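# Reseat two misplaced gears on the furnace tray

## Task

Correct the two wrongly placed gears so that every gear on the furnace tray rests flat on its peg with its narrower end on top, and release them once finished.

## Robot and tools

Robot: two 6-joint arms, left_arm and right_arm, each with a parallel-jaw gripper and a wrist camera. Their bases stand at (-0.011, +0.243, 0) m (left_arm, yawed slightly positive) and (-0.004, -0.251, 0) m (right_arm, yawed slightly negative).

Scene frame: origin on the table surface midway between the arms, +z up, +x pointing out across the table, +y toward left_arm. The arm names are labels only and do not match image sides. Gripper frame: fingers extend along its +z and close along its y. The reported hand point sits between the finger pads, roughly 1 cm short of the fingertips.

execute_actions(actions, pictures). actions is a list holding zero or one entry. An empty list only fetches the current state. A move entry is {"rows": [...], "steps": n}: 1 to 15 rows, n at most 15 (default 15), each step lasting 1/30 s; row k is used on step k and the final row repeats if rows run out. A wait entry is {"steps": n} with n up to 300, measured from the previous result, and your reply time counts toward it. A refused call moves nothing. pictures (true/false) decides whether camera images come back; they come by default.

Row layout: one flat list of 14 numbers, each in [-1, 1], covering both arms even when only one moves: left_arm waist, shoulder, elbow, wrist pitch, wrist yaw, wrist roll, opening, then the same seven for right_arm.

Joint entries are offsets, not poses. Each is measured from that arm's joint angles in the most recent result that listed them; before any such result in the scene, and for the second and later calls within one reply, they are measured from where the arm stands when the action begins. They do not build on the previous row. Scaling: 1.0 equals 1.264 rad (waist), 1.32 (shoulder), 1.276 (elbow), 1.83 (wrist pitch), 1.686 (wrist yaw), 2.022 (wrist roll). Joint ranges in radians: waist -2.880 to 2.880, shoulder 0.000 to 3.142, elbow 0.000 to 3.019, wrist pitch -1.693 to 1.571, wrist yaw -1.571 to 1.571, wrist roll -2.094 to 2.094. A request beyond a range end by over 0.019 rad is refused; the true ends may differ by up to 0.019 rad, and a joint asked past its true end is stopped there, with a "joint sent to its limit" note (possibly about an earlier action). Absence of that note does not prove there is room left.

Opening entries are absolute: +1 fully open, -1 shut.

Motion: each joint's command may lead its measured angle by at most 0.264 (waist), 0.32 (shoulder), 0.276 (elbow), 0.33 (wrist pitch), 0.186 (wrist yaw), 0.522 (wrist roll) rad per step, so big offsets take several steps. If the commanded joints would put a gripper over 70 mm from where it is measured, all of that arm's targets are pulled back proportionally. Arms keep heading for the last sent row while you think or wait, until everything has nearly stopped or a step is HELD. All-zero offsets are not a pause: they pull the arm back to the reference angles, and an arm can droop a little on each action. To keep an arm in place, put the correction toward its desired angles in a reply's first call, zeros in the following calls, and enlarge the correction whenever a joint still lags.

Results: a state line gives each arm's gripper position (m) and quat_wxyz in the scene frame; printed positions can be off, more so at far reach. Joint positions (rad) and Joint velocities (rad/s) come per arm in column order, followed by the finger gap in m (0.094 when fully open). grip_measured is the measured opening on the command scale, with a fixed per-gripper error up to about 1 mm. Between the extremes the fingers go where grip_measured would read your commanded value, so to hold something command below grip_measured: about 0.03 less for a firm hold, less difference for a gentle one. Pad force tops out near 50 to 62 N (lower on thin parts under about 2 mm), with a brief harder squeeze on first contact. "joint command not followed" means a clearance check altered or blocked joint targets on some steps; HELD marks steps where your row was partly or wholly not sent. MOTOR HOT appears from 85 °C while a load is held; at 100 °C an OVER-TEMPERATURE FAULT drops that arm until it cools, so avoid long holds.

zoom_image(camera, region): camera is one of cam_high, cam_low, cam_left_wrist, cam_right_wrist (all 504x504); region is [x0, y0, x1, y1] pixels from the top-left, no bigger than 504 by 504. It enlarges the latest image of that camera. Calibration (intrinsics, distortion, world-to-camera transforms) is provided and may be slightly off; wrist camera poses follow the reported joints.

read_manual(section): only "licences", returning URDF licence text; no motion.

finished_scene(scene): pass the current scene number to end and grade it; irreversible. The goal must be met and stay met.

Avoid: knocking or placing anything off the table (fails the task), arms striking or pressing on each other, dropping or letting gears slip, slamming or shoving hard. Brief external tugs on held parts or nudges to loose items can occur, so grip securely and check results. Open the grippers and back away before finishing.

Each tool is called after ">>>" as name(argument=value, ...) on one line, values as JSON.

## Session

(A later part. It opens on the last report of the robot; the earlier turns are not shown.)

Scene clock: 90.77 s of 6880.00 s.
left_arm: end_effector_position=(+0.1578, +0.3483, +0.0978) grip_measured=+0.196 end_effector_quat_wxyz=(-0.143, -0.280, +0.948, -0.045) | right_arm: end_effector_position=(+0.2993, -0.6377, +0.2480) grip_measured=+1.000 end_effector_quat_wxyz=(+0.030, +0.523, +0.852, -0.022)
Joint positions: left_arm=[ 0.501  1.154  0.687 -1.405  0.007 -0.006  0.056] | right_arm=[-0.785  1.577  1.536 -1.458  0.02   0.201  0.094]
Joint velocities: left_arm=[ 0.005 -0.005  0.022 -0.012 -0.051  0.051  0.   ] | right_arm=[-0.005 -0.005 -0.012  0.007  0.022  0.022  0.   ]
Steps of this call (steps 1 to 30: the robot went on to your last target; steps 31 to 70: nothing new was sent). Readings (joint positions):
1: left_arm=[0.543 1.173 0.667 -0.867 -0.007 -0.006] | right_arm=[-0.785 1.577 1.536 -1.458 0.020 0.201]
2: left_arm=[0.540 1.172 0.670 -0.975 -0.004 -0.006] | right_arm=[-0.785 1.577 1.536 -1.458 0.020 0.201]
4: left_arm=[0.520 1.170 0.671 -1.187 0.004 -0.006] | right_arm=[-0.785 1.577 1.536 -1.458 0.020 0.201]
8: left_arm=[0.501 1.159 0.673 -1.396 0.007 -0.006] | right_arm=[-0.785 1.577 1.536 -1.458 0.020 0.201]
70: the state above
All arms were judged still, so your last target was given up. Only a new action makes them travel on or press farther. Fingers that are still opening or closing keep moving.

Next: q2 1.65, q3 .92(+.02), q4 −1.65.

>>> execute_actions(actions=[{"rows":[[0,0.1,0.06,-0.04,0,0,0.16,0,0,0,0,0,0,1],[0,0.1,0.06,-0.04,0,0,0.16,0,0,0,0,0,0,1],[0,0.2,0.11,-0.08,0,0,0.16,0,0,0,0,0,0,1],[0,0.2,0.11,-0.08,0,0,0.16,0,0,0,0,0,0,1],[0,0.3,0.16,-0.11,0,0,0.16,0,0,0,0,0,0,1],[0,0.3,0.16,-0.11,0,0,0.16,0,0,0,0,0,0,1],[0,0.375,0.2,-0.135,0,0,0.16,0,0,0,0,0,0,1]],"steps":15}], pictures=false)

>>> execute_actions(actions=[{"steps":30}])

Scene clock: 95.87 s of 6880.00 s.
left_arm: end_effector_position=(+0.1825, +0.3641, +0.0630) grip_measured=+0.196 end_effector_quat_wxyz=(-0.383, -0.261, +0.879, -0.114) | right_arm: end_effector_position=(+0.2993, -0.6377, +0.2480) grip_measured=+1.000 end_effector_quat_wxyz=(+0.030, +0.523, +0.852, -0.022)
Joint positions: left_arm=[ 0.501  1.694  0.917 -1.615  0.007 -0.006  0.056] | right_arm=[-0.785  1.577  1.536 -1.458  0.02   0.201  0.094]
Joint velocities: left_arm=[-0.005 -0.22   0.022 -0.071 -0.037 -0.037  0.001] | right_arm=[-0.015 -0.005  0.002 -0.012  0.095 -0.037  0.   ]
Steps of this call (steps 1 to 90: nothing new was sent; then 1.60 s passed at rest; steps 91 to 105: all 15 steps of this action). Readings (joint positions):
91: left_arm=[0.501 1.164 0.690 -1.414 0.007 -0.006] | right_arm=[-0.785 1.577 1.536 -1.458 0.020 0.201]
92: left_arm=[0.501 1.187 0.699 -1.437 0.007 -0.006] | right_arm=[-0.785 1.577 1.536 -1.458 0.020 0.201]
94: left_arm=[0.501 1.286 0.734 -1.498 0.007 -0.006] | right_arm=[-0.785 1.577 1.536 -1.458 0.020 0.201]
98: left_arm=[0.501 1.578 0.863 -1.598 0.007 -0.006] | right_arm=[-0.785 1.577 1.536 -1.458 0.020 0.201]
105: the state above

Scene clock: 96.87 s of 6880.00 s.
left_arm: end_effector_position=(+0.1827, +0.3642, +0.0692) grip_measured=+0.196 end_effector_quat_wxyz=(-0.376, -0.262, +0.882, -0.112) | right_arm: end_effector_position=(+0.2993, -0.6377, +0.2480) grip_measured=+1.000 end_effector_quat_wxyz=(+0.030, +0.523, +0.852, -0.022)
Joint positions: left_arm=[ 0.501  1.671  0.917 -1.623  0.007 -0.006  0.056] | right_arm=[-0.785  1.577  1.536 -1.458  0.02   0.201  0.094]
Joint velocities: left_arm=[ 0.005 -0.005 -0.002 -0.007  0.066  0.081  0.001] | right_arm=[-0.005 -0.005  0.002  0.007 -0.081 -0.037  0.   ]
Steps of this call (steps 1 to 30: the robot went on to your last target). Readings (joint positions):
1: left_arm=[0.501 1.687 0.917 -1.619 0.007 -0.006] | right_arm=[-0.785 1.577 1.536 -1.458 0.020 0.201]
2: left_arm=[0.501 1.681 0.917 -1.620 0.007 -0.006] | right_arm=[-0.785 1.577 1.536 -1.458 0.020 0.201]
4: left_arm=[0.501 1.672 0.917 -1.622 0.007 -0.006] | right_arm=[-0.785 1.577 1.536 -1.458 0.020 0.201]
8: left_arm=[0.501 1.671 0.917 -1.623 0.007 -0.006] | right_arm=[-0.785 1.577 1.536 -1.458 0.020 0.201]
30: the state above
All arms were judged still, so your last target was given up. Only a new action makes them travel on or press farther. Fingers that are still opening or closing keep moving.
camera_calibration (this result's frames):
cam_left_wrist: T_world_to_cam=[[0.544276, -0.838809, 0.0127634, 0.204678], [-0.129228, -0.0687996, 0.989225, -0.016687], [-0.828893, -0.540061, -0.145843, 0.482938], [0, 0, 0, 1]] pos_world=[0.286746, 0.431354, 0.0843281]
cam_right_wrist: T_world_to_cam=[[-0.892121, -0.451409, 0.0187237, -0.0278579], [-0.378985, 0.770263, 0.512899, 0.480909], [-0.245949, 0.450472, -0.858245, 0.695601], [0, 0, 0, 1]] pos_world=[0.328487, -0.69635, 0.35086]

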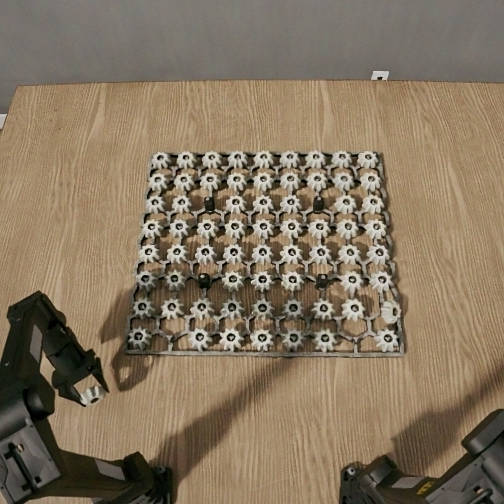

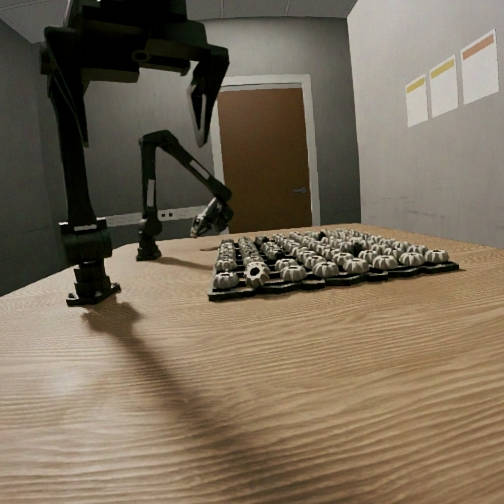

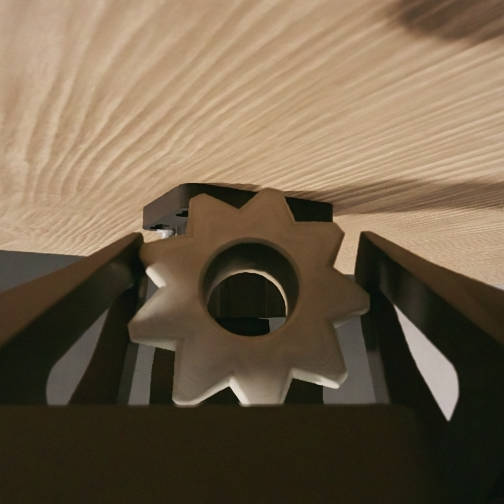

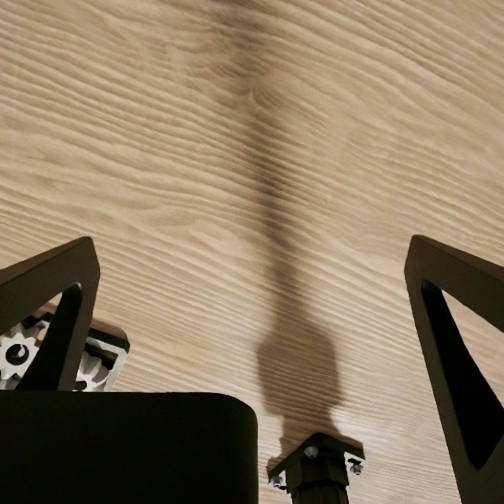

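>>> execute_actions(actions=[{"rows":[[0,0.04,0,-0.02,0,0,0.16,0,0,0,0,0,0,1],[0,0.04,0,-0.02,0,0,0.16,0,0,0,0,0,0,1],[0,0.08,0,-0.035,0,0,0.16,0,0,0,0,0,0,1],[0,0.08,0,-0.035,0,0,0.16,0,0,0,0,0,0,1],[0,0.105,0,-0.035,0,0,0.16,0,0,0,0,0,0,1]],"steps":15}])

Scene clock: 100.90 s of 6880.00 s.
left_arm: end_effector_position=(+0.1660, +0.3535, +0.0431) grip_measured=+0.196 end_effector_quat_wxyz=(-0.463, -0.250, +0.840, -0.136) | right_arm: end_effector_position=(+0.2993, -0.6377, +0.2480) grip_measured=+1.000 end_effector_quat_wxyz=(+0.030, +0.523, +0.852, -0.022)
Joint positions: left_arm=[ 0.501  1.833  0.911 -1.656  0.007 -0.006  0.056] | right_arm=[-0.785  1.577  1.536 -1.458  0.02   0.201  0.094]
Joint velocities: left_arm=[-0.005 -0.024 -0.002 -0.002  0.037 -0.022  0.001] | right_arm=[-0.005 -0.005 -0.002 -0.012 -0.066 -0.007  0.   ]
Steps of this call (steps 1 to 90: nothing new was sent; then 0.53 s passed at rest; steps 91 to 105: all 15 steps of this action). Readings (joint positions):
91: left_arm=[0.501 1.674 0.917 -1.625 0.007 -0.006] | right_arm=[-0.785 1.577 1.536 -1.458 0.020 0.201]
92: left_arm=[0.501 1.681 0.917 -1.628 0.007 -0.006] | right_arm=[-0.785 1.577 1.536 -1.458 0.020 0.201]
94: left_arm=[0.501 1.716 0.917 -1.644 0.007 -0.006] | right_arm=[-0.785 1.577 1.536 -1.458 0.020 0.201]
98: left_arm=[0.501 1.811 0.916 -1.655 0.007 -0.006] | right_arm=[-0.785 1.577 1.536 -1.458 0.020 0.201]
105: the state above
camera_calibration (this result's frames):
cam_left_wrist: T_world_to_cam=[[0.546287, -0.837528, 0.0108725, 0.204468], [0.0398327, 0.0389428, 0.998447, -0.0603451], [-0.836651, -0.545005, 0.0546349, 0.45389], [0, 0, 0, 1]] pos_world=[0.270453, 0.42097, 0.0332301]
cam_right_wrist: T_world_to_cam=[[-0.892121, -0.451409, 0.0187237, -0.0278579], [-0.378985, 0.770263, 0.512899, 0.480909], [-0.245949, 0.450472, -0.858245, 0.695601], [0, 0, 0, 1]] pos_world=[0.328487, -0.69635, 0.35086]

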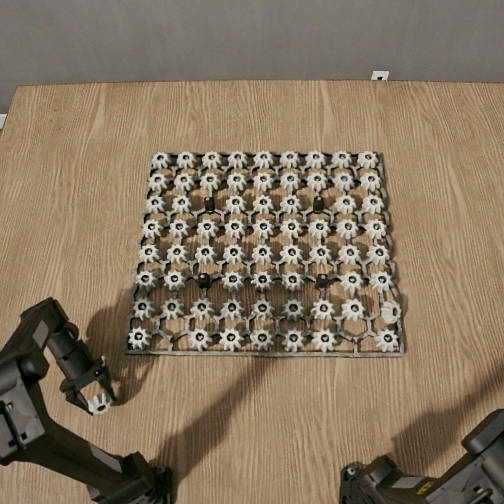

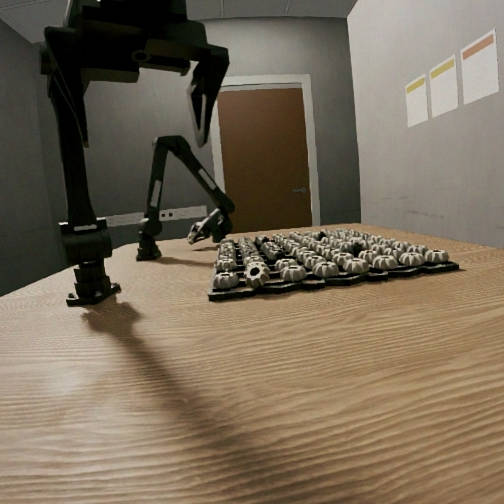

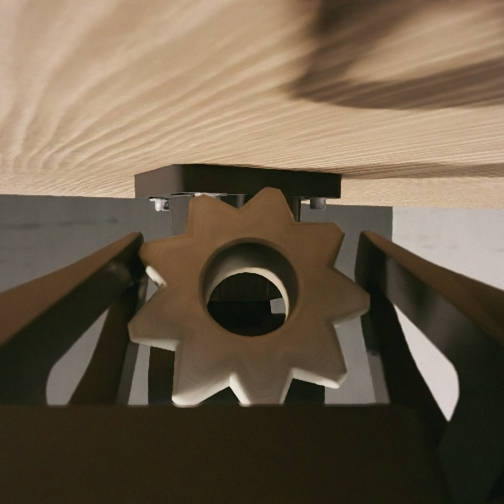

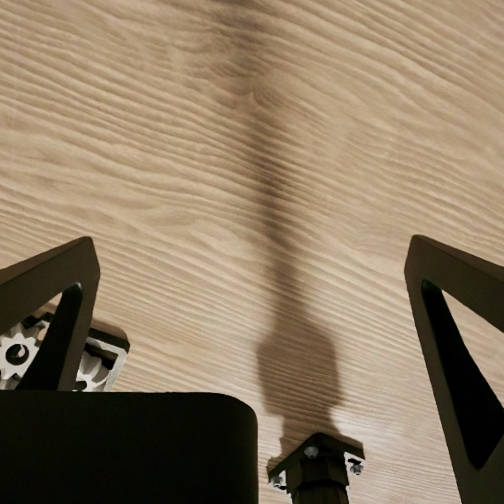

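Release.

>>> execute_actions(actions=[{"rows":[[0,0,0,0,0,0,0.6,0,0,0,0,0,0,1]],"steps":15}], pictures=false)

>>> execute_actions(actions=[{"rows":[[0,-0.2,-0.05,0.05,0,0,0.6,0,0,0,0,0,0,1],[0,-0.2,-0.05,0.05,0,0,0.6,0,0,0,0,0,0,1],[0,-0.4,-0.1,0.12,0,0,0.6,0,0,0,0,0,0,1],[0,-0.4,-0.1,0.12,0,0,0.6,0,0,0,0,0,0,1],[0,-0.6,-0.15,0.22,0,0,0.6,0,0,0,0,0,0,1]],"steps":15}], pictures=false)

>>> execute_actions(actions=[{"steps":40}])

Scene clock: 106.67 s of 6880.00 s.
left_arm: end_effector_position=(+0.1660, +0.3535, +0.0430) grip_measured=+0.597 end_effector_quat_wxyz=(-0.462, -0.250, +0.840, -0.136) | right_arm: end_effector_position=(+0.2993, -0.6377, +0.2480) grip_measured=+1.000 end_effector_quat_wxyz=(+0.030, +0.523, +0.852, -0.022)
Joint positions: left_arm=[ 0.501  1.833  0.911 -1.655  0.007 -0.006  0.075] | right_arm=[-0.785  1.577  1.536 -1.458  0.02   0.201  0.094]
Joint velocities: left_arm=[ 0.015  0.005 -0.007  0.002  0.037 -0.007  0.001] | right_arm=[-0.005 -0.005 -0.007 -0.002 -0.022 -0.022  0.   ]
Steps of this call (steps 1 to 15: the robot went on to your last target; steps 16 to 90: nothing new was sent; then 2.27 s passed at rest; steps 91 to 105: all 15 steps of this action). Readings (joint positions):
91: left_arm=[0.501 1.833 0.911 -1.655 0.007 -0.006] | right_arm=[-0.785 1.577 1.536 -1.458 0.020 0.201]
92: left_arm=[0.501 1.833 0.911 -1.655 0.007 -0.006] | right_arm=[-0.785 1.577 1.536 -1.458 0.020 0.201]
94: left_arm=[0.501 1.833 0.911 -1.655 0.007 -0.006] | right_arm=[-0.785 1.577 1.536 -1.458 0.020 0.201]
98: left_arm=[0.501 1.833 0.911 -1.655 0.007 -0.006] | right_arm=[-0.785 1.577 1.536 -1.458 0.020 0.201]
105: the state above

Scene clock: 107.17 s of 6880.00 s.
left_arm: end_effector_position=(+0.2004, +0.3754, +0.1405) grip_measured=+0.597 end_effector_quat_wxyz=(+0.024, -0.283, +0.959, +0.003) | right_arm: end_effector_position=(+0.2993, -0.6377, +0.2480) grip_measured=+1.000 end_effector_quat_wxyz=(+0.030, +0.523, +0.852, -0.022)
Joint positions: left_arm=[ 0.501  0.984  0.726 -1.266  0.007 -0.006  0.075] | right_arm=[-0.785  1.577  1.536 -1.458  0.02   0.201  0.094]
Joint velocities: left_arm=[-0.005  0.581 -0.042  0.022 -0.081 -0.022  0.001] | right_arm=[-0.015 -0.005 -0.007  0.007  0.022 -0.007  0.   ]
Steps of this call (steps 1 to 15: all 15 steps of this action). Readings (joint positions):
1: left_arm=[0.501 1.815 0.902 -1.637 0.007 -0.006] | right_arm=[-0.785 1.577 1.536 -1.458 0.020 0.201]
2: left_arm=[0.501 1.776 0.879 -1.601 0.007 -0.006] | right_arm=[-0.785 1.577 1.536 -1.458 0.020 0.201]
4: left_arm=[0.501 1.628 0.816 -1.509 0.007 -0.006] | right_arm=[-0.785 1.577 1.536 -1.458 0.020 0.201]
8: left_arm=[0.501 1.212 0.722 -1.297 0.007 -0.006] | right_arm=[-0.785 1.577 1.536 -1.458 0.020 0.201]
15: the state above

Scene clock: 108.50 s of 6880.00 s.
left_arm: end_effector_position=(+0.1963, +0.3728, +0.1201) grip_measured=+0.597 end_effector_quat_wxyz=(-0.013, -0.283, +0.959, -0.008) | right_arm: end_effector_position=(+0.2993, -0.6377, +0.2480) grip_measured=+1.000 end_effector_quat_wxyz=(+0.030, +0.523, +0.852, -0.022)
Joint positions: left_arm=[ 0.501  1.048  0.71  -1.262  0.007 -0.006  0.075] | right_arm=[-0.785  1.577  1.536 -1.458  0.02   0.201  0.094]
Joint velocities: left_arm=[ 0.005 -0.015  0.002 -0.017  0.066  0.007 -0.001] | right_arm=[-0.005 -0.005  0.002  0.007 -0.022 -0.022  0.   ]
Steps of this call (steps 1 to 30: the robot went on to your last target; steps 31 to 40: nothing new was sent). Readings (joint positions):
1: left_arm=[0.501 1.003 0.725 -1.265 0.007 -0.006] | right_arm=[-0.785 1.577 1.536 -1.458 0.020 0.201]
2: left_arm=[0.501 1.021 0.722 -1.263 0.007 -0.006] | right_arm=[-0.785 1.577 1.536 -1.458 0.020 0.201]
4: left_arm=[0.501 1.043 0.715 -1.262 0.007 -0.006] | right_arm=[-0.785 1.577 1.536 -1.458 0.020 0.201]
8: left_arm=[0.501 1.048 0.710 -1.262 0.007 -0.006] | right_arm=[-0.785 1.577 1.536 -1.458 0.020 0.201]
40: the state above
All arms were judged still, so your last target was given up. Only a new action makes them travel on or press farther. Fingers that are still opening or closing keep moving.
camera_calibration (this result's frames):
cam_left_wrist: T_world_to_cam=[[0.534768, -0.844869, 0.0148419, 0.207772], [-0.678068, -0.418576, 0.604167, 0.219678], [-0.50423, -0.333153, -0.796719, 0.4436], [0, 0, 0, 1]] pos_world=[0.261523, 0.415279, 0.217618]
cam_right_wrist: T_world_to_cam=[[-0.892121, -0.451409, 0.0187237, -0.0278579], [-0.378985, 0.770263, 0.512899, 0.480909], [-0.245949, 0.450472, -0.858245, 0.695601], [0, 0, 0, 1]] pos_world=[0.328487, -0.69635, 0.35086]

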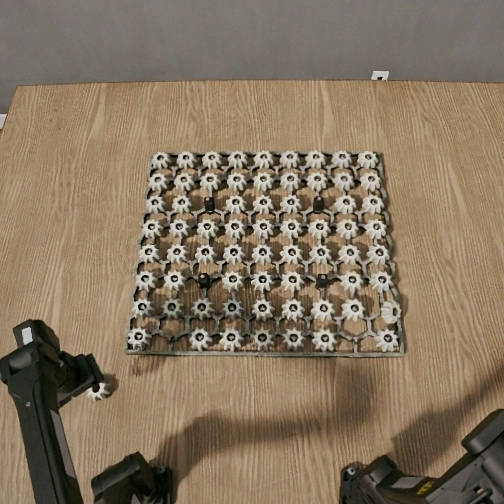

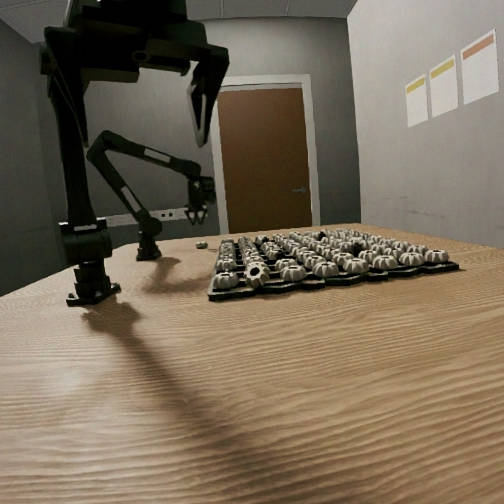

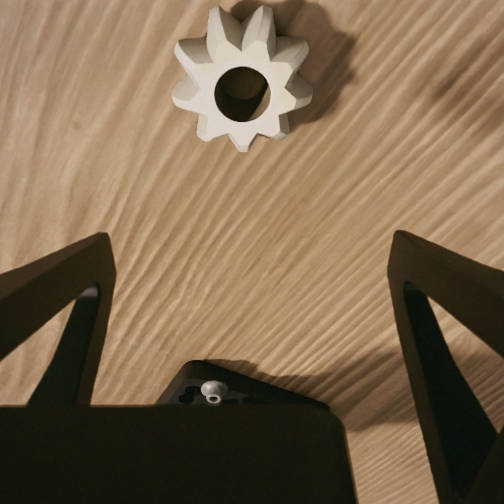

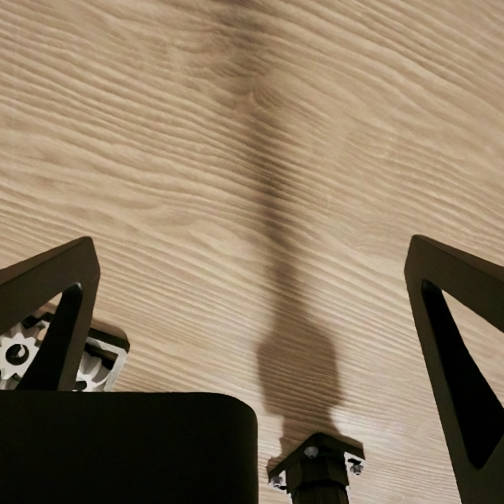

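>>> execute_actions(actions=[{"rows":[[0.008,0.05,-0.05,0.1,0,0,0.6,0,0,0,0,0,0,1],[0.008,0.05,-0.05,0.1,0,0,0.6,0,0,0,0,0,0,1],[0.008,0.11,-0.1,0.19,0,0,0.6,0,0,0,0,0,0,1]],"steps":15}])

Scene clock: 116.43 s of 6880.00 s.
left_arm: end_effector_position=(+0.2048, +0.3791, +0.0325) grip_measured=+0.597 end_effector_quat_wxyz=(-0.000, -0.284, +0.959, -0.004) | right_arm: end_effector_position=(+0.2993, -0.6377, +0.2480) grip_measured=+1.000 end_effector_quat_wxyz=(+0.030, +0.523, +0.852, -0.022)
Joint positions: left_arm=[ 0.503  1.209  0.562 -0.927  0.007 -0.006  0.075] | right_arm=[-0.785  1.577  1.536 -1.458  0.02   0.201  0.094]
Joint velocities: left_arm=[ 0.005 -0.034 -0.012  0.022 -0.037  0.022  0.   ] | right_arm=[ 0.005 -0.015 -0.017  0.007 -0.007  0.066  0.   ]
Steps of this call (steps 1 to 90: nothing new was sent; then 4.43 s passed at rest; steps 91 to 105: all 15 steps of this action). Readings (joint positions):
91: left_arm=[0.501 1.051 0.702 -1.234 0.007 -0.006] | right_arm=[-0.785 1.577 1.536 -1.458 0.020 0.201]
92: left_arm=[0.501 1.057 0.687 -1.178 0.007 -0.006] | right_arm=[-0.785 1.577 1.536 -1.458 0.020 0.201]
94: left_arm=[0.503 1.100 0.639 -1.034 0.007 -0.006] | right_arm=[-0.785 1.577 1.536 -1.458 0.020 0.201]
98: left_arm=[0.503 1.210 0.573 -0.937 0.007 -0.006] | right_arm=[-0.785 1.577 1.536 -1.458 0.020 0.201]
105: the state above
camera_calibration (this result's frames):
cam_left_wrist: T_world_to_cam=[[0.536689, -0.843651, 0.014754, 0.208933], [-0.690289, -0.428938, 0.582678, 0.288078], [-0.485248, -0.322901, -0.812569, 0.372958], [0, 0, 0, 1]] pos_world=[0.267702, 0.420263, 0.132115]
cam_right_wrist: T_world_to_cam=[[-0.892121, -0.451409, 0.0187237, -0.0278579], [-0.378985, 0.770263, 0.512899, 0.480909], [-0.245949, 0.450472, -0.858245, 0.695601], [0, 0, 0, 1]] pos_world=[0.328487, -0.69635, 0.35086]

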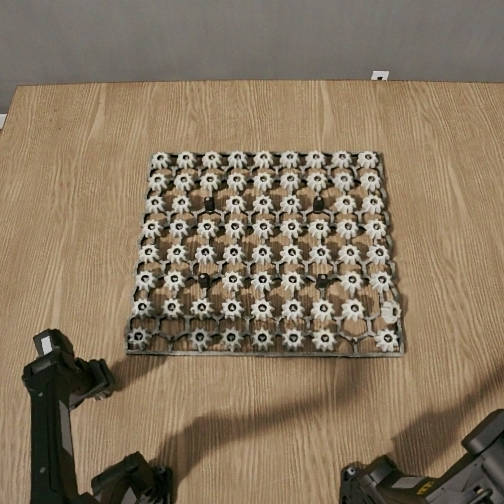

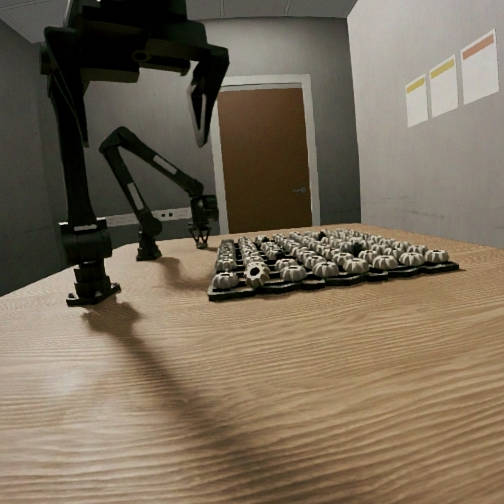

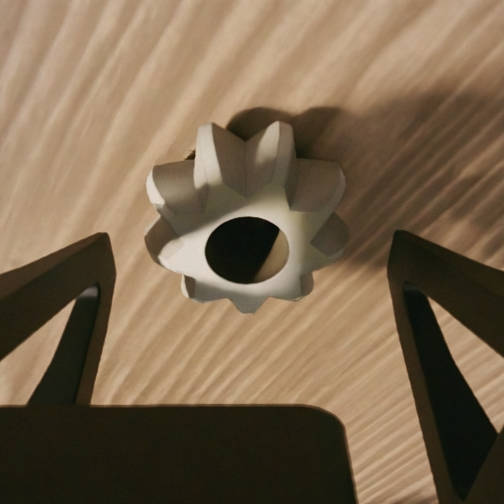

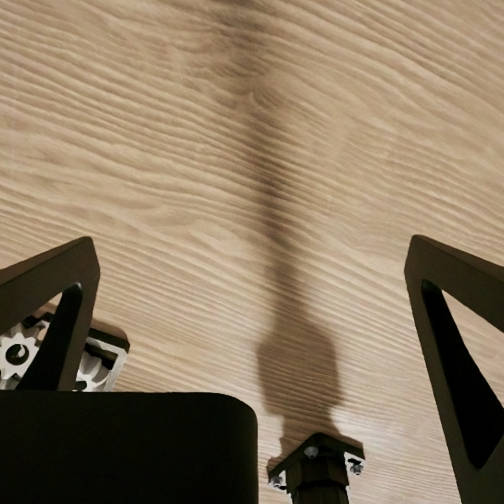

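>>> execute_actions(actions=[{"rows":[[0,0.03,-0.02,0.036,0,0,0.6,0,0,0,0,0,0,1],[0,0.03,-0.02,0.036,0,0,0.6,0,0,0,0,0,0,1],[0,0.03,-0.02,0.036,0,0,0.6,0,0,0,0,0,0,1],[0,0.03,-0.02,0.036,0,0,0.6,0,0,0,0,0,0,1],[0,0.03,-0.02,0.036,0,0,0.6,0,0,0,0,0,0,1],[0,0.03,-0.02,0.036,0,0,0.6,0,0,0,0,0,0,1],[0,0.03,-0.02,0.036,0,0,0.6,0,0,0,0,0,0,1],[0,0.03,-0.02,0.036,0,0,0.4,0,0,0,0,0,0,1],[0,0.03,-0.02,0.036,0,0,0.25,0,0,0,0,0,0,1],[0,0.03,-0.02,0.036,0,0,0.16,0,0,0,0,0,0,1]],"steps":15}])

Scene clock: 124.90 s of 6880.00 s.
left_arm: end_effector_position=(+0.1995, +0.3757, +0.0145) grip_measured=+0.206 end_effector_quat_wxyz=(-0.008, -0.284, +0.959, -0.006) | right_arm: end_effector_position=(+0.2993, -0.6377, +0.2480) grip_measured=+1.000 end_effector_quat_wxyz=(+0.030, +0.523, +0.852, -0.022)
Joint positions: left_arm=[ 0.503  1.246  0.53  -0.873  0.007 -0.006  0.057] | right_arm=[-0.785  1.577  1.536 -1.458  0.02   0.201  0.094]
Joint velocities: left_arm=[-0.024 -0.005  0.002 -0.017  0.007  0.051  0.   ] | right_arm=[-0.005 -0.005 -0.007 -0.002  0.007 -0.066  0.   ]
Steps of this call (steps 1 to 15: the robot went on to your last target; steps 16 to 90: nothing new was sent; then 4.97 s passed at rest; steps 91 to 105: all 15 steps of this action). Readings (joint positions):
91: left_arm=[0.503 1.210 0.558 -0.916 0.007 -0.006] | right_arm=[-0.785 1.577 1.536 -1.458 0.020 0.201]
92: left_arm=[0.503 1.214 0.553 -0.898 0.007 -0.006] | right_arm=[-0.785 1.577 1.536 -1.458 0.020 0.201]
94: left_arm=[0.503 1.230 0.542 -0.879 0.007 -0.006] | right_arm=[-0.785 1.577 1.536 -1.458 0.020 0.201]
98: left_arm=[0.503 1.246 0.530 -0.874 0.007 -0.006] | right_arm=[-0.785 1.577 1.536 -1.458 0.020 0.201]
105: the state above
camera_calibration (this result's frames):
cam_left_wrist: T_world_to_cam=[[0.536876, -0.843538, 0.0144242, 0.209169], [-0.682605, -0.424275, 0.595014, 0.290006], [-0.495797, -0.329295, -0.803586, 0.358953], [0, 0, 0, 1]] pos_world=[0.263629, 0.417685, 0.112875]
cam_right_wrist: T_world_to_cam=[[-0.892121, -0.451409, 0.0187237, -0.0278579], [-0.378985, 0.770263, 0.512899, 0.480909], [-0.245949, 0.450472, -0.858245, 0.695601], [0, 0, 0, 1]] pos_world=[0.328487, -0.69635, 0.35086]

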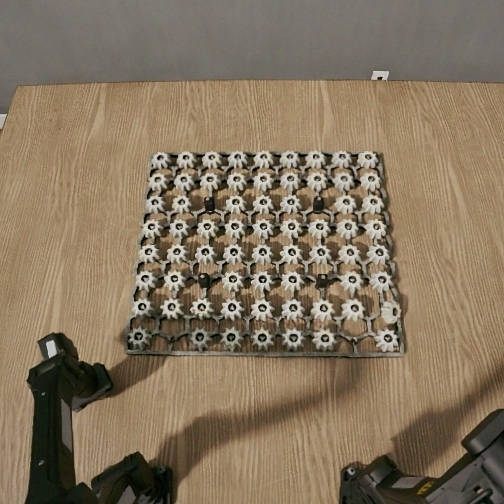

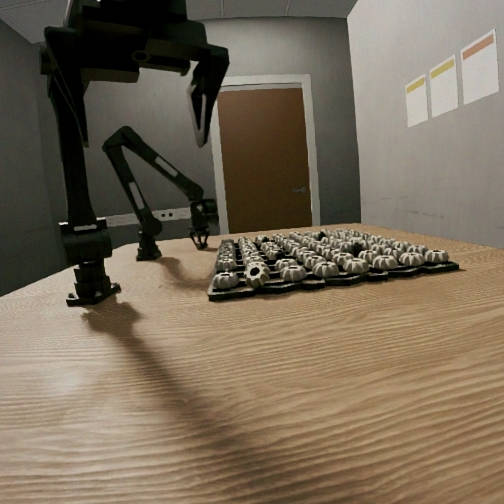

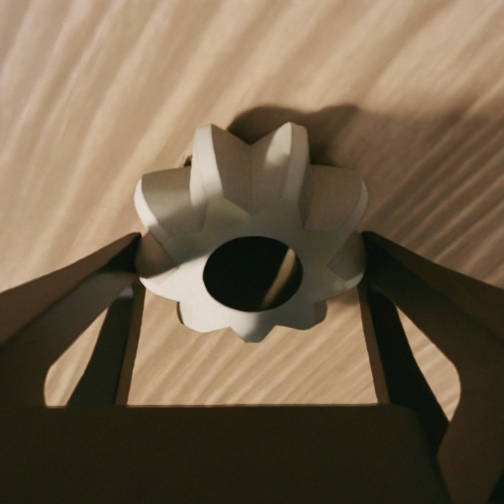

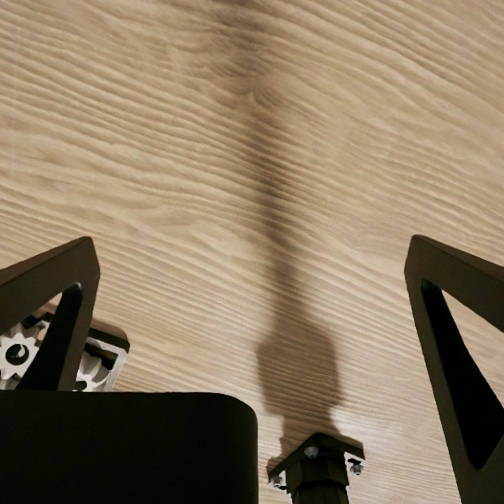

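>>> execute_actions(actions=[{"rows":[[0,-0.05,0.04,-0.07,0,0,0.16,0,0,0,0,0,0,1],[0,-0.05,0.04,-0.07,0,0,0.16,0,0,0,0,0,0,1],[0,-0.1,0.09,-0.13,0,0,0.16,0,0,0,0,0,0,1],[0,-0.1,0.09,-0.13,0,0,0.16,0,0,0,0,0,0,1],[0,-0.15,0.14,-0.19,0,0,0.16,0,0,0,0,0,0,1],[0,-0.15,0.14,-0.19,0,0,0.16,0,0,0,0,0,0,1],[-0.1,-0.12,0.19,-0.19,0,0,0.16,0,0,0,0,0,0,1],[-0.2,-0.06,0.23,-0.17,0,0,0.16,0,0,0,0,0,0,1],[-0.3,0,0.26,-0.14,0,0,0.16,0,0,0,0,0,0,1],[-0.4,0.05,0.27,-0.12,0,0,0.16,0,0,0,0,0,0,1],[-0.522,0.09,0.275,-0.101,0,0,0.16,0,0,0,0,0,0,1]],"steps":15}], pictures=false)

>>> execute_actions(actions=[{"steps":50}])

Scene clock: 135.73 s of 6880.00 s.
left_arm: end_effector_position=(+0.2908, +0.3027, +0.0777) grip_measured=+0.206 end_effector_quat_wxyz=(-0.021, -0.101, +0.995, -0.001) | right_arm: end_effector_position=(+0.2993, -0.6377, +0.2480) grip_measured=+1.000 end_effector_quat_wxyz=(+0.030, +0.523, +0.852, -0.022)
Joint positions: left_arm=[ 0.129  1.302  0.78  -1.091 -0.002 -0.006  0.057] | right_arm=[-0.785  1.577  1.536 -1.458  0.02   0.201  0.094]
Joint velocities: left_arm=[-1.763  0.952  0.549  0.369  0.007  0.066 -0.001] | right_arm=[ 0.005  0.005 -0.007 -0.002  0.066  0.007  0.   ]
Steps of this call (steps 1 to 15: the robot went on to your last target; steps 16 to 90: nothing new was sent; then 7.33 s passed at rest; steps 91 to 105: all 15 steps of this action). Readings (joint positions):
91: left_arm=[0.503 1.243 0.532 -0.890 0.007 -0.006] | right_arm=[-0.785 1.577 1.536 -1.458 0.020 0.201]
92: left_arm=[0.503 1.236 0.534 -0.925 0.007 -0.006] | right_arm=[-0.785 1.577 1.536 -1.458 0.020 0.201]
94: left_arm=[0.503 1.200 0.544 -1.024 0.007 -0.006] | right_arm=[-0.785 1.577 1.536 -1.458 0.020 0.201]
98: left_arm=[0.473 1.107 0.600 -1.166 -0.001 -0.006] | right_arm=[-0.785 1.577 1.536 -1.458 0.020 0.201]
105: the state above

Scene clock: 137.40 s of 6880.00 s.
left_arm: end_effector_position=(+0.3197, +0.2112, +0.0670) grip_measured=+0.206 end_effector_quat_wxyz=(-0.023, +0.042, +0.999, -0.003) | right_arm: end_effector_position=(+0.2993, -0.6377, +0.2480) grip_measured=+1.000 end_effector_quat_wxyz=(+0.030, +0.523, +0.852, -0.022)
Joint positions: left_arm=[-0.157  1.387  0.828 -1.057  0.008 -0.006  0.057] | right_arm=[-0.785  1.577  1.536 -1.458  0.02   0.201  0.094]
Joint velocities: left_arm=[ 0.015  0.005 -0.012 -0.022 -0.037 -0.007 -0.   ] | right_arm=[-0.015 -0.015 -0.002  0.017 -0.007  0.007  0.   ]
Steps of this call (steps 1 to 30: the robot went on to your last target; steps 31 to 50: nothing new was sent). Readings (joint positions):
1: left_arm=[0.069 1.331 0.797 -1.079 -0.002 -0.006] | right_arm=[-0.785 1.577 1.536 -1.458 0.020 0.201]
2: left_arm=[0.006 1.354 0.809 -1.070 -0.001 -0.006] | right_arm=[-0.785 1.577 1.536 -1.458 0.020 0.201]
4: left_arm=[-0.112 1.382 0.825 -1.059 0.006 -0.006] | right_arm=[-0.785 1.577 1.536 -1.458 0.020 0.201]
8: left_arm=[-0.198 1.387 0.828 -1.057 0.016 -0.006] | right_arm=[-0.785 1.577 1.536 -1.458 0.020 0.201]
50: the state above
All arms were judged still, so your last target was given up. Only a new action makes them travel on or press farther. Fingers that are still opening or closing keep moving.
camera_calibration (this result's frames):
cam_left_wrist: T_world_to_cam=[[-0.0925687, -0.995583, 0.0156506, 0.2383], [-0.782985, 0.0824935, 0.616546, 0.194663], [-0.615114, 0.0448187, -0.787163, 0.364684], [0, 0, 0, 1]] pos_world=[0.3988, 0.204844, 0.163317]
cam_right_wrist: T_world_to_cam=[[-0.892121, -0.451409, 0.0187237, -0.0278579], [-0.378985, 0.770263, 0.512899, 0.480909], [-0.245949, 0.450472, -0.858245, 0.695601], [0, 0, 0, 1]] pos_world=[0.328487, -0.69635, 0.35086]

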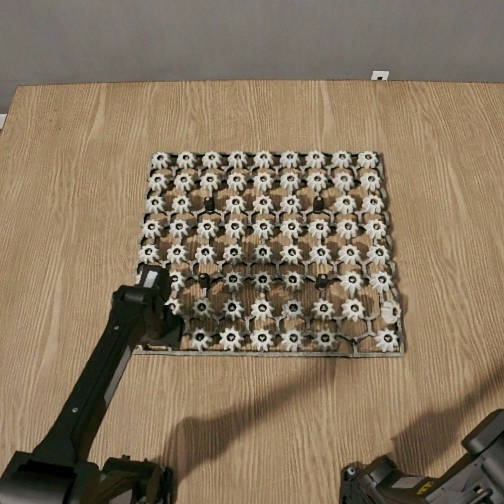

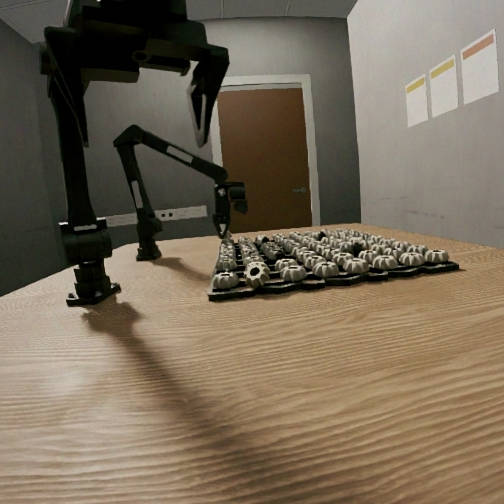

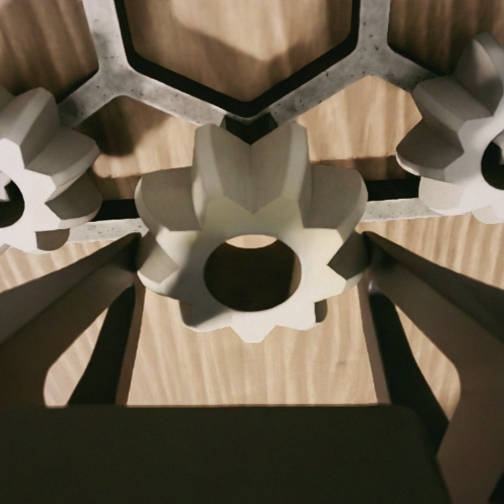

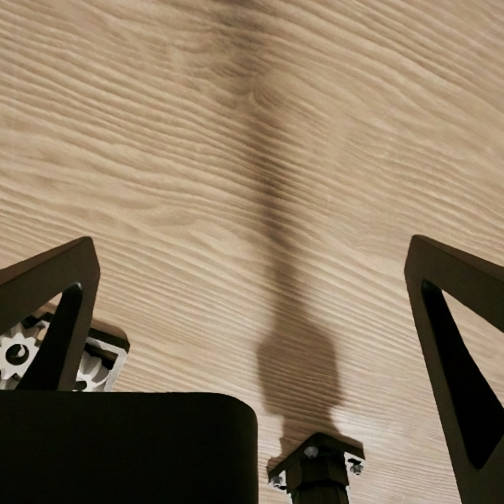

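>>> execute_actions(actions=[{"rows":[[0,0.015,-0.015,0.025,0,0,0.16,0,0,0,0,0,0,1],[0,0.015,-0.015,0.025,0,0,0.16,0,0,0,0,0,0,1],[0,0.03,-0.03,0.053,0,0,0.16,0,0,0,0,0,0,1]],"steps":15}])

Scene clock: 148.57 s of 6880.00 s.
left_arm: end_effector_position=(+0.3169, +0.2114, +0.0392) grip_measured=+0.206 end_effector_quat_wxyz=(-0.022, +0.042, +0.999, -0.003) | right_arm: end_effector_position=(+0.2993, -0.6377, +0.2480) grip_measured=+1.000 end_effector_quat_wxyz=(+0.030, +0.523, +0.852, -0.022)
Joint positions: left_arm=[-0.157  1.429  0.782 -0.968  0.008 -0.006  0.057] | right_arm=[-0.785  1.577  1.536 -1.458  0.02   0.201  0.094]
Joint velocities: left_arm=[ 0.005 -0.005  0.012  0.032  0.051  0.022  0.001] | right_arm=[-0.005 -0.015 -0.022 -0.017 -0.007 -0.051  0.   ]
Steps of this call (steps 1 to 90: nothing new was sent; then 7.67 s passed at rest; steps 91 to 105: all 15 steps of this action). Readings (joint positions):
91: left_arm=[-0.157 1.389 0.825 -1.051 0.008 -0.006] | right_arm=[-0.785 1.577 1.536 -1.458 0.020 0.201]
92: left_arm=[-0.157 1.389 0.819 -1.038 0.008 -0.006] | right_arm=[-0.785 1.577 1.536 -1.458 0.020 0.201]
94: left_arm=[-0.157 1.400 0.801 -1.001 0.008 -0.006] | right_arm=[-0.785 1.577 1.536 -1.458 0.020 0.201]
98: left_arm=[-0.157 1.428 0.782 -0.973 0.008 -0.006] | right_arm=[-0.785 1.577 1.536 -1.458 0.020 0.201]
105: the state above
camera_calibration (this result's frames):
cam_left_wrist: T_world_to_cam=[[-0.0925805, -0.995582, 0.0156484, 0.238731], [-0.783454, 0.0825357, 0.615945, 0.209772], [-0.614516, 0.0447647, -0.787634, 0.340867], [0, 0, 0, 1]] pos_world=[0.395917, 0.205104, 0.135534]
cam_right_wrist: T_world_to_cam=[[-0.892121, -0.451409, 0.0187237, -0.0278579], [-0.378985, 0.770263, 0.512899, 0.480909], [-0.245949, 0.450472, -0.858245, 0.695601], [0, 0, 0, 1]] pos_world=[0.328487, -0.69635, 0.35086]

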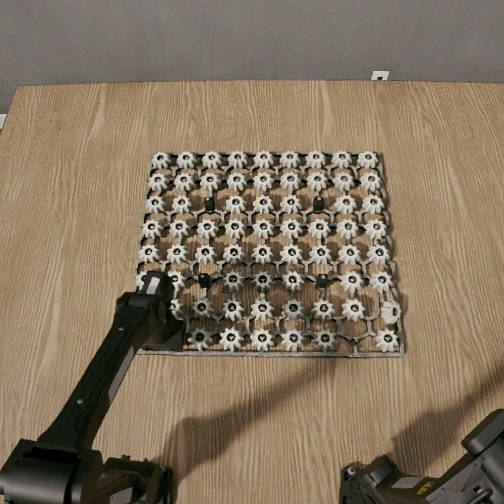

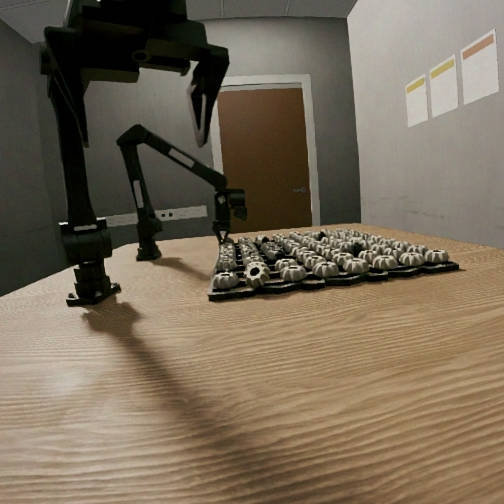

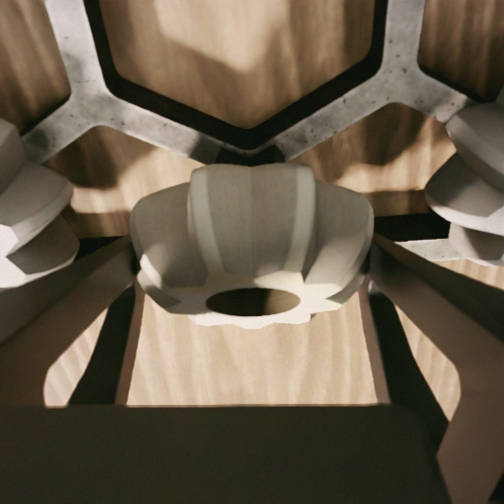

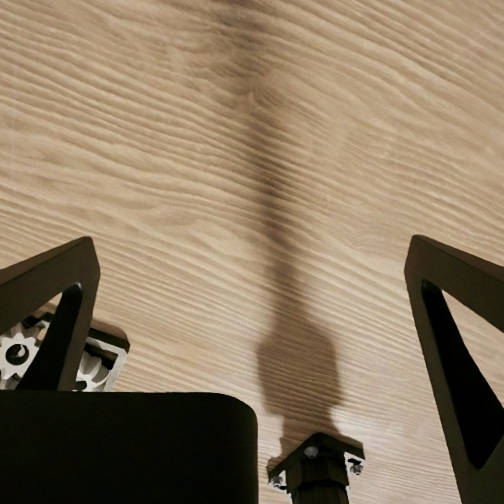

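>>> execute_actions(actions=[{"rows":[[0,-0.02,0.02,-0.03,0,0,0.16,0,0,0,0,0,0,1],[0,-0.02,0.02,-0.03,0,0,0.16,0,0,0,0,0,0,1],[0,-0.04,0.035,-0.05,0,0,0.16,0,0,0,0,0,0,1],[0,-0.04,0.035,-0.05,0,0,0.16,0,0,0,0,0,0,1],[0,-0.04,0.035,-0.05,0,0,0.16,0,0,0,0,0,0,1],[0,-0.08,0,-0.05,0,0,0.16,0,0,0,0,0,0,1],[0,-0.12,-0.03,-0.045,0,0,0.16,0,0,0,0,0,0,1],[0,-0.163,-0.06,-0.04,0,0,0.16,0,0,0,0,0,0,1]],"steps":15}])

Scene clock: 160.37 s of 6880.00 s.
left_arm: end_effector_position=(+0.2704, +0.2155, +0.0723) grip_measured=+0.206 end_effector_quat_wxyz=(+0.002, +0.042, +0.999, -0.004) | right_arm: end_effector_position=(+0.2993, -0.6377, +0.2480) grip_measured=+1.000 end_effector_quat_wxyz=(+0.030, +0.523, +0.852, -0.022)
Joint positions: left_arm=[-0.157  1.206  0.684 -1.044  0.008 -0.006  0.057] | right_arm=[-0.785  1.577  1.536 -1.458  0.02   0.201  0.094]
Joint velocities: left_arm=[-0.005 -0.005 -0.002  0.007  0.007 -0.066  0.   ] | right_arm=[-0.015 -0.005  0.002 -0.007  0.022 -0.051  0.   ]
Steps of this call (steps 1 to 15: the robot went on to your last target; steps 16 to 90: nothing new was sent; then 8.30 s passed at rest; steps 91 to 105: all 15 steps of this action). Readings (joint positions):
91: left_arm=[-0.157 1.429 0.782 -0.973 0.008 -0.006] | right_arm=[-0.785 1.577 1.536 -1.458 0.020 0.201]
92: left_arm=[-0.157 1.429 0.783 -0.977 0.008 -0.006] | right_arm=[-0.785 1.577 1.536 -1.458 0.020 0.201]
94: left_arm=[-0.157 1.422 0.785 -1.007 0.008 -0.006] | right_arm=[-0.785 1.577 1.536 -1.458 0.020 0.201]
98: left_arm=[-0.157 1.362 0.756 -1.038 0.008 -0.006] | right_arm=[-0.785 1.577 1.536 -1.458 0.020 0.201]
105: the state above
camera_calibration (this result's frames):
cam_left_wrist: T_world_to_cam=[[-0.093357, -0.995506, 0.0158685, 0.238192], [-0.813098, 0.0854298, 0.575824, 0.162905], [-0.574592, 0.0408545, -0.81742, 0.330419], [0, 0, 0, 1]] pos_world=[0.344551, 0.209706, 0.172507]
cam_right_wrist: T_world_to_cam=[[-0.892121, -0.451409, 0.0187237, -0.0278579], [-0.378985, 0.770263, 0.512899, 0.480909], [-0.245949, 0.450472, -0.858245, 0.695601], [0, 0, 0, 1]] pos_world=[0.328487, -0.69635, 0.35086]

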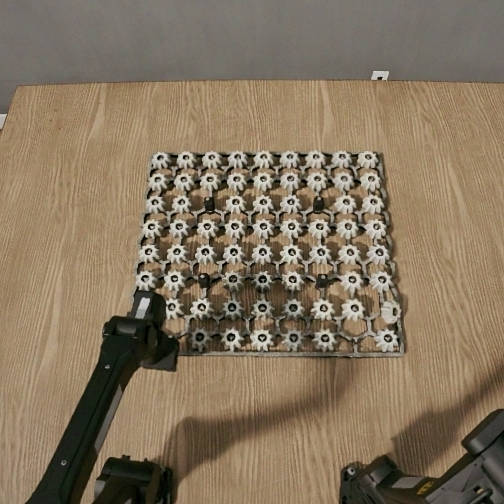

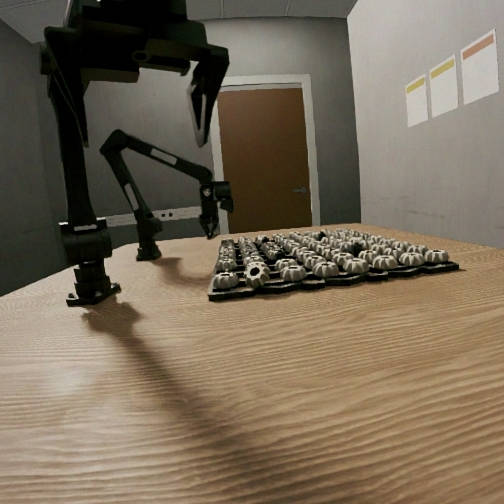

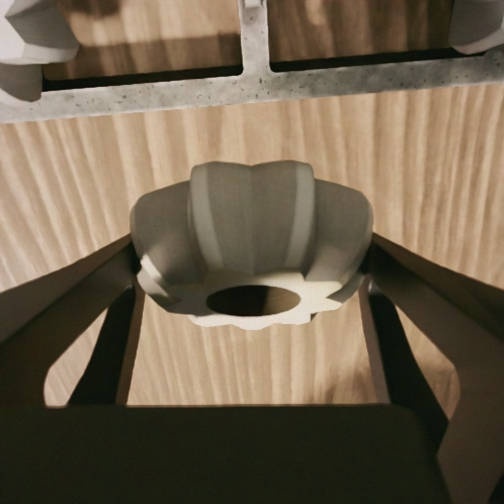

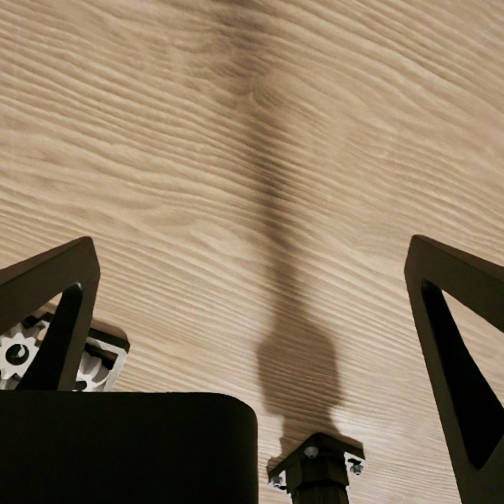

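>>> execute_actions(actions=[{"rows":[[-0,0.015,-0.03,0.03,0,0,0.16,0,0,0,0,0,0,1],[0,0.015,-0.03,0.03,0,0,0.16,0,0,0,0,0,0,1],[0,0.03,-0.055,0.055,0,0,0.16,0,0,0,0,0,0,1],[0,0.03,-0.055,0.055,0,0,0.16,0,0,0,0,0,0,1],[0,0.048,-0.075,0.078,0,0,0.16,0,0,0,0,0,0,1]],"steps":15}])

Scene clock: 165.40 s of 6880.00 s.
left_arm: end_effector_position=(+0.2404, +0.2182, +0.0166) grip_measured=+0.206 end_effector_quat_wxyz=(-0.029, +0.042, +0.999, -0.003) | right_arm: end_effector_position=(+0.2993, -0.6377, +0.2480) grip_measured=+1.000 end_effector_quat_wxyz=(+0.030, +0.523, +0.852, -0.022)
Joint positions: left_arm=[-0.157  1.281  0.565 -0.913  0.008 -0.006  0.057] | right_arm=[-0.785  1.577  1.536 -1.458  0.02   0.201  0.094]
Joint velocities: left_arm=[-0.015 -0.015  0.002  0.007 -0.125  0.007  0.001] | right_arm=[ 0.005 -0.005 -0.012 -0.002  0.007 -0.066  0.   ]
Steps of this call (steps 1 to 15: the robot went on to your last target; steps 16 to 90: nothing new was sent; then 1.53 s passed at rest; steps 91 to 105: all 15 steps of this action). Readings (joint positions):
91: left_arm=[-0.157 1.215 0.678 -1.036 0.008 -0.006] | right_arm=[-0.785 1.577 1.536 -1.458 0.020 0.201]
92: left_arm=[-0.157 1.215 0.669 -1.018 0.008 -0.006] | right_arm=[-0.785 1.577 1.536 -1.458 0.020 0.201]
94: left_arm=[-0.157 1.222 0.639 -0.978 0.008 -0.006] | right_arm=[-0.785 1.577 1.536 -1.458 0.020 0.201]
98: left_arm=[-0.157 1.267 0.577 -0.923 0.008 -0.006] | right_arm=[-0.785 1.577 1.536 -1.458 0.020 0.201]
105: the state above
camera_calibration (this result's frames):
cam_left_wrist: T_world_to_cam=[[-0.0923435, -0.995598, 0.0160667, 0.23874], [-0.774936, 0.0819902, 0.6267, 0.161076], [-0.625258, 0.045421, -0.779095, 0.278087], [0, 0, 0, 1]] pos_world=[0.320746, 0.211852, 0.111874]
cam_right_wrist: T_world_to_cam=[[-0.892121, -0.451409, 0.0187237, -0.0278579], [-0.378985, 0.770263, 0.512899, 0.480909], [-0.245949, 0.450472, -0.858245, 0.695601], [0, 0, 0, 1]] pos_world=[0.328487, -0.69635, 0.35086]

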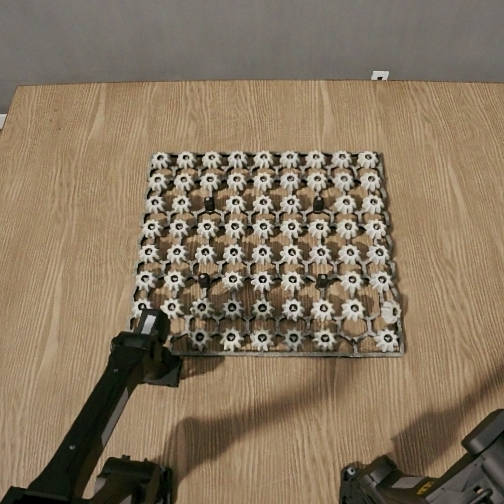

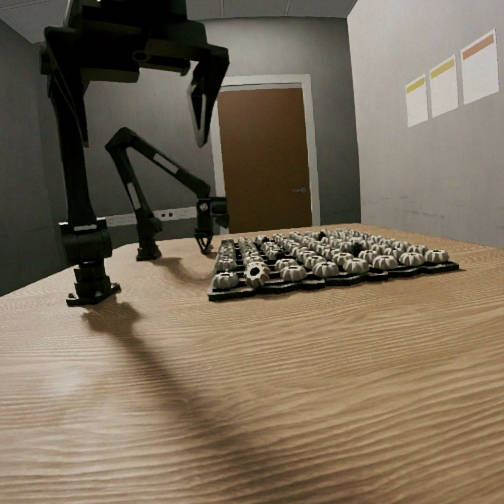

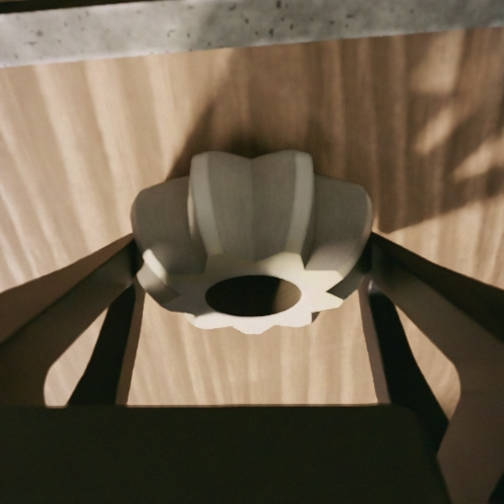

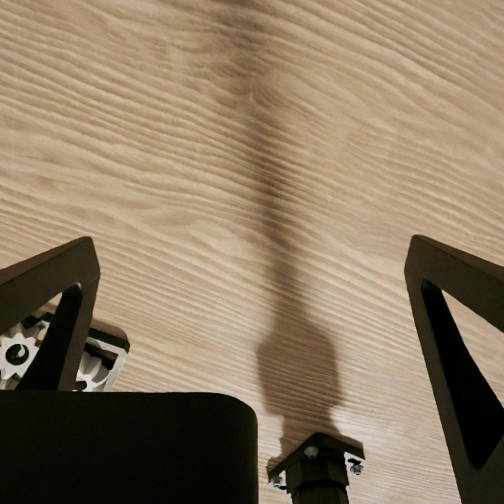

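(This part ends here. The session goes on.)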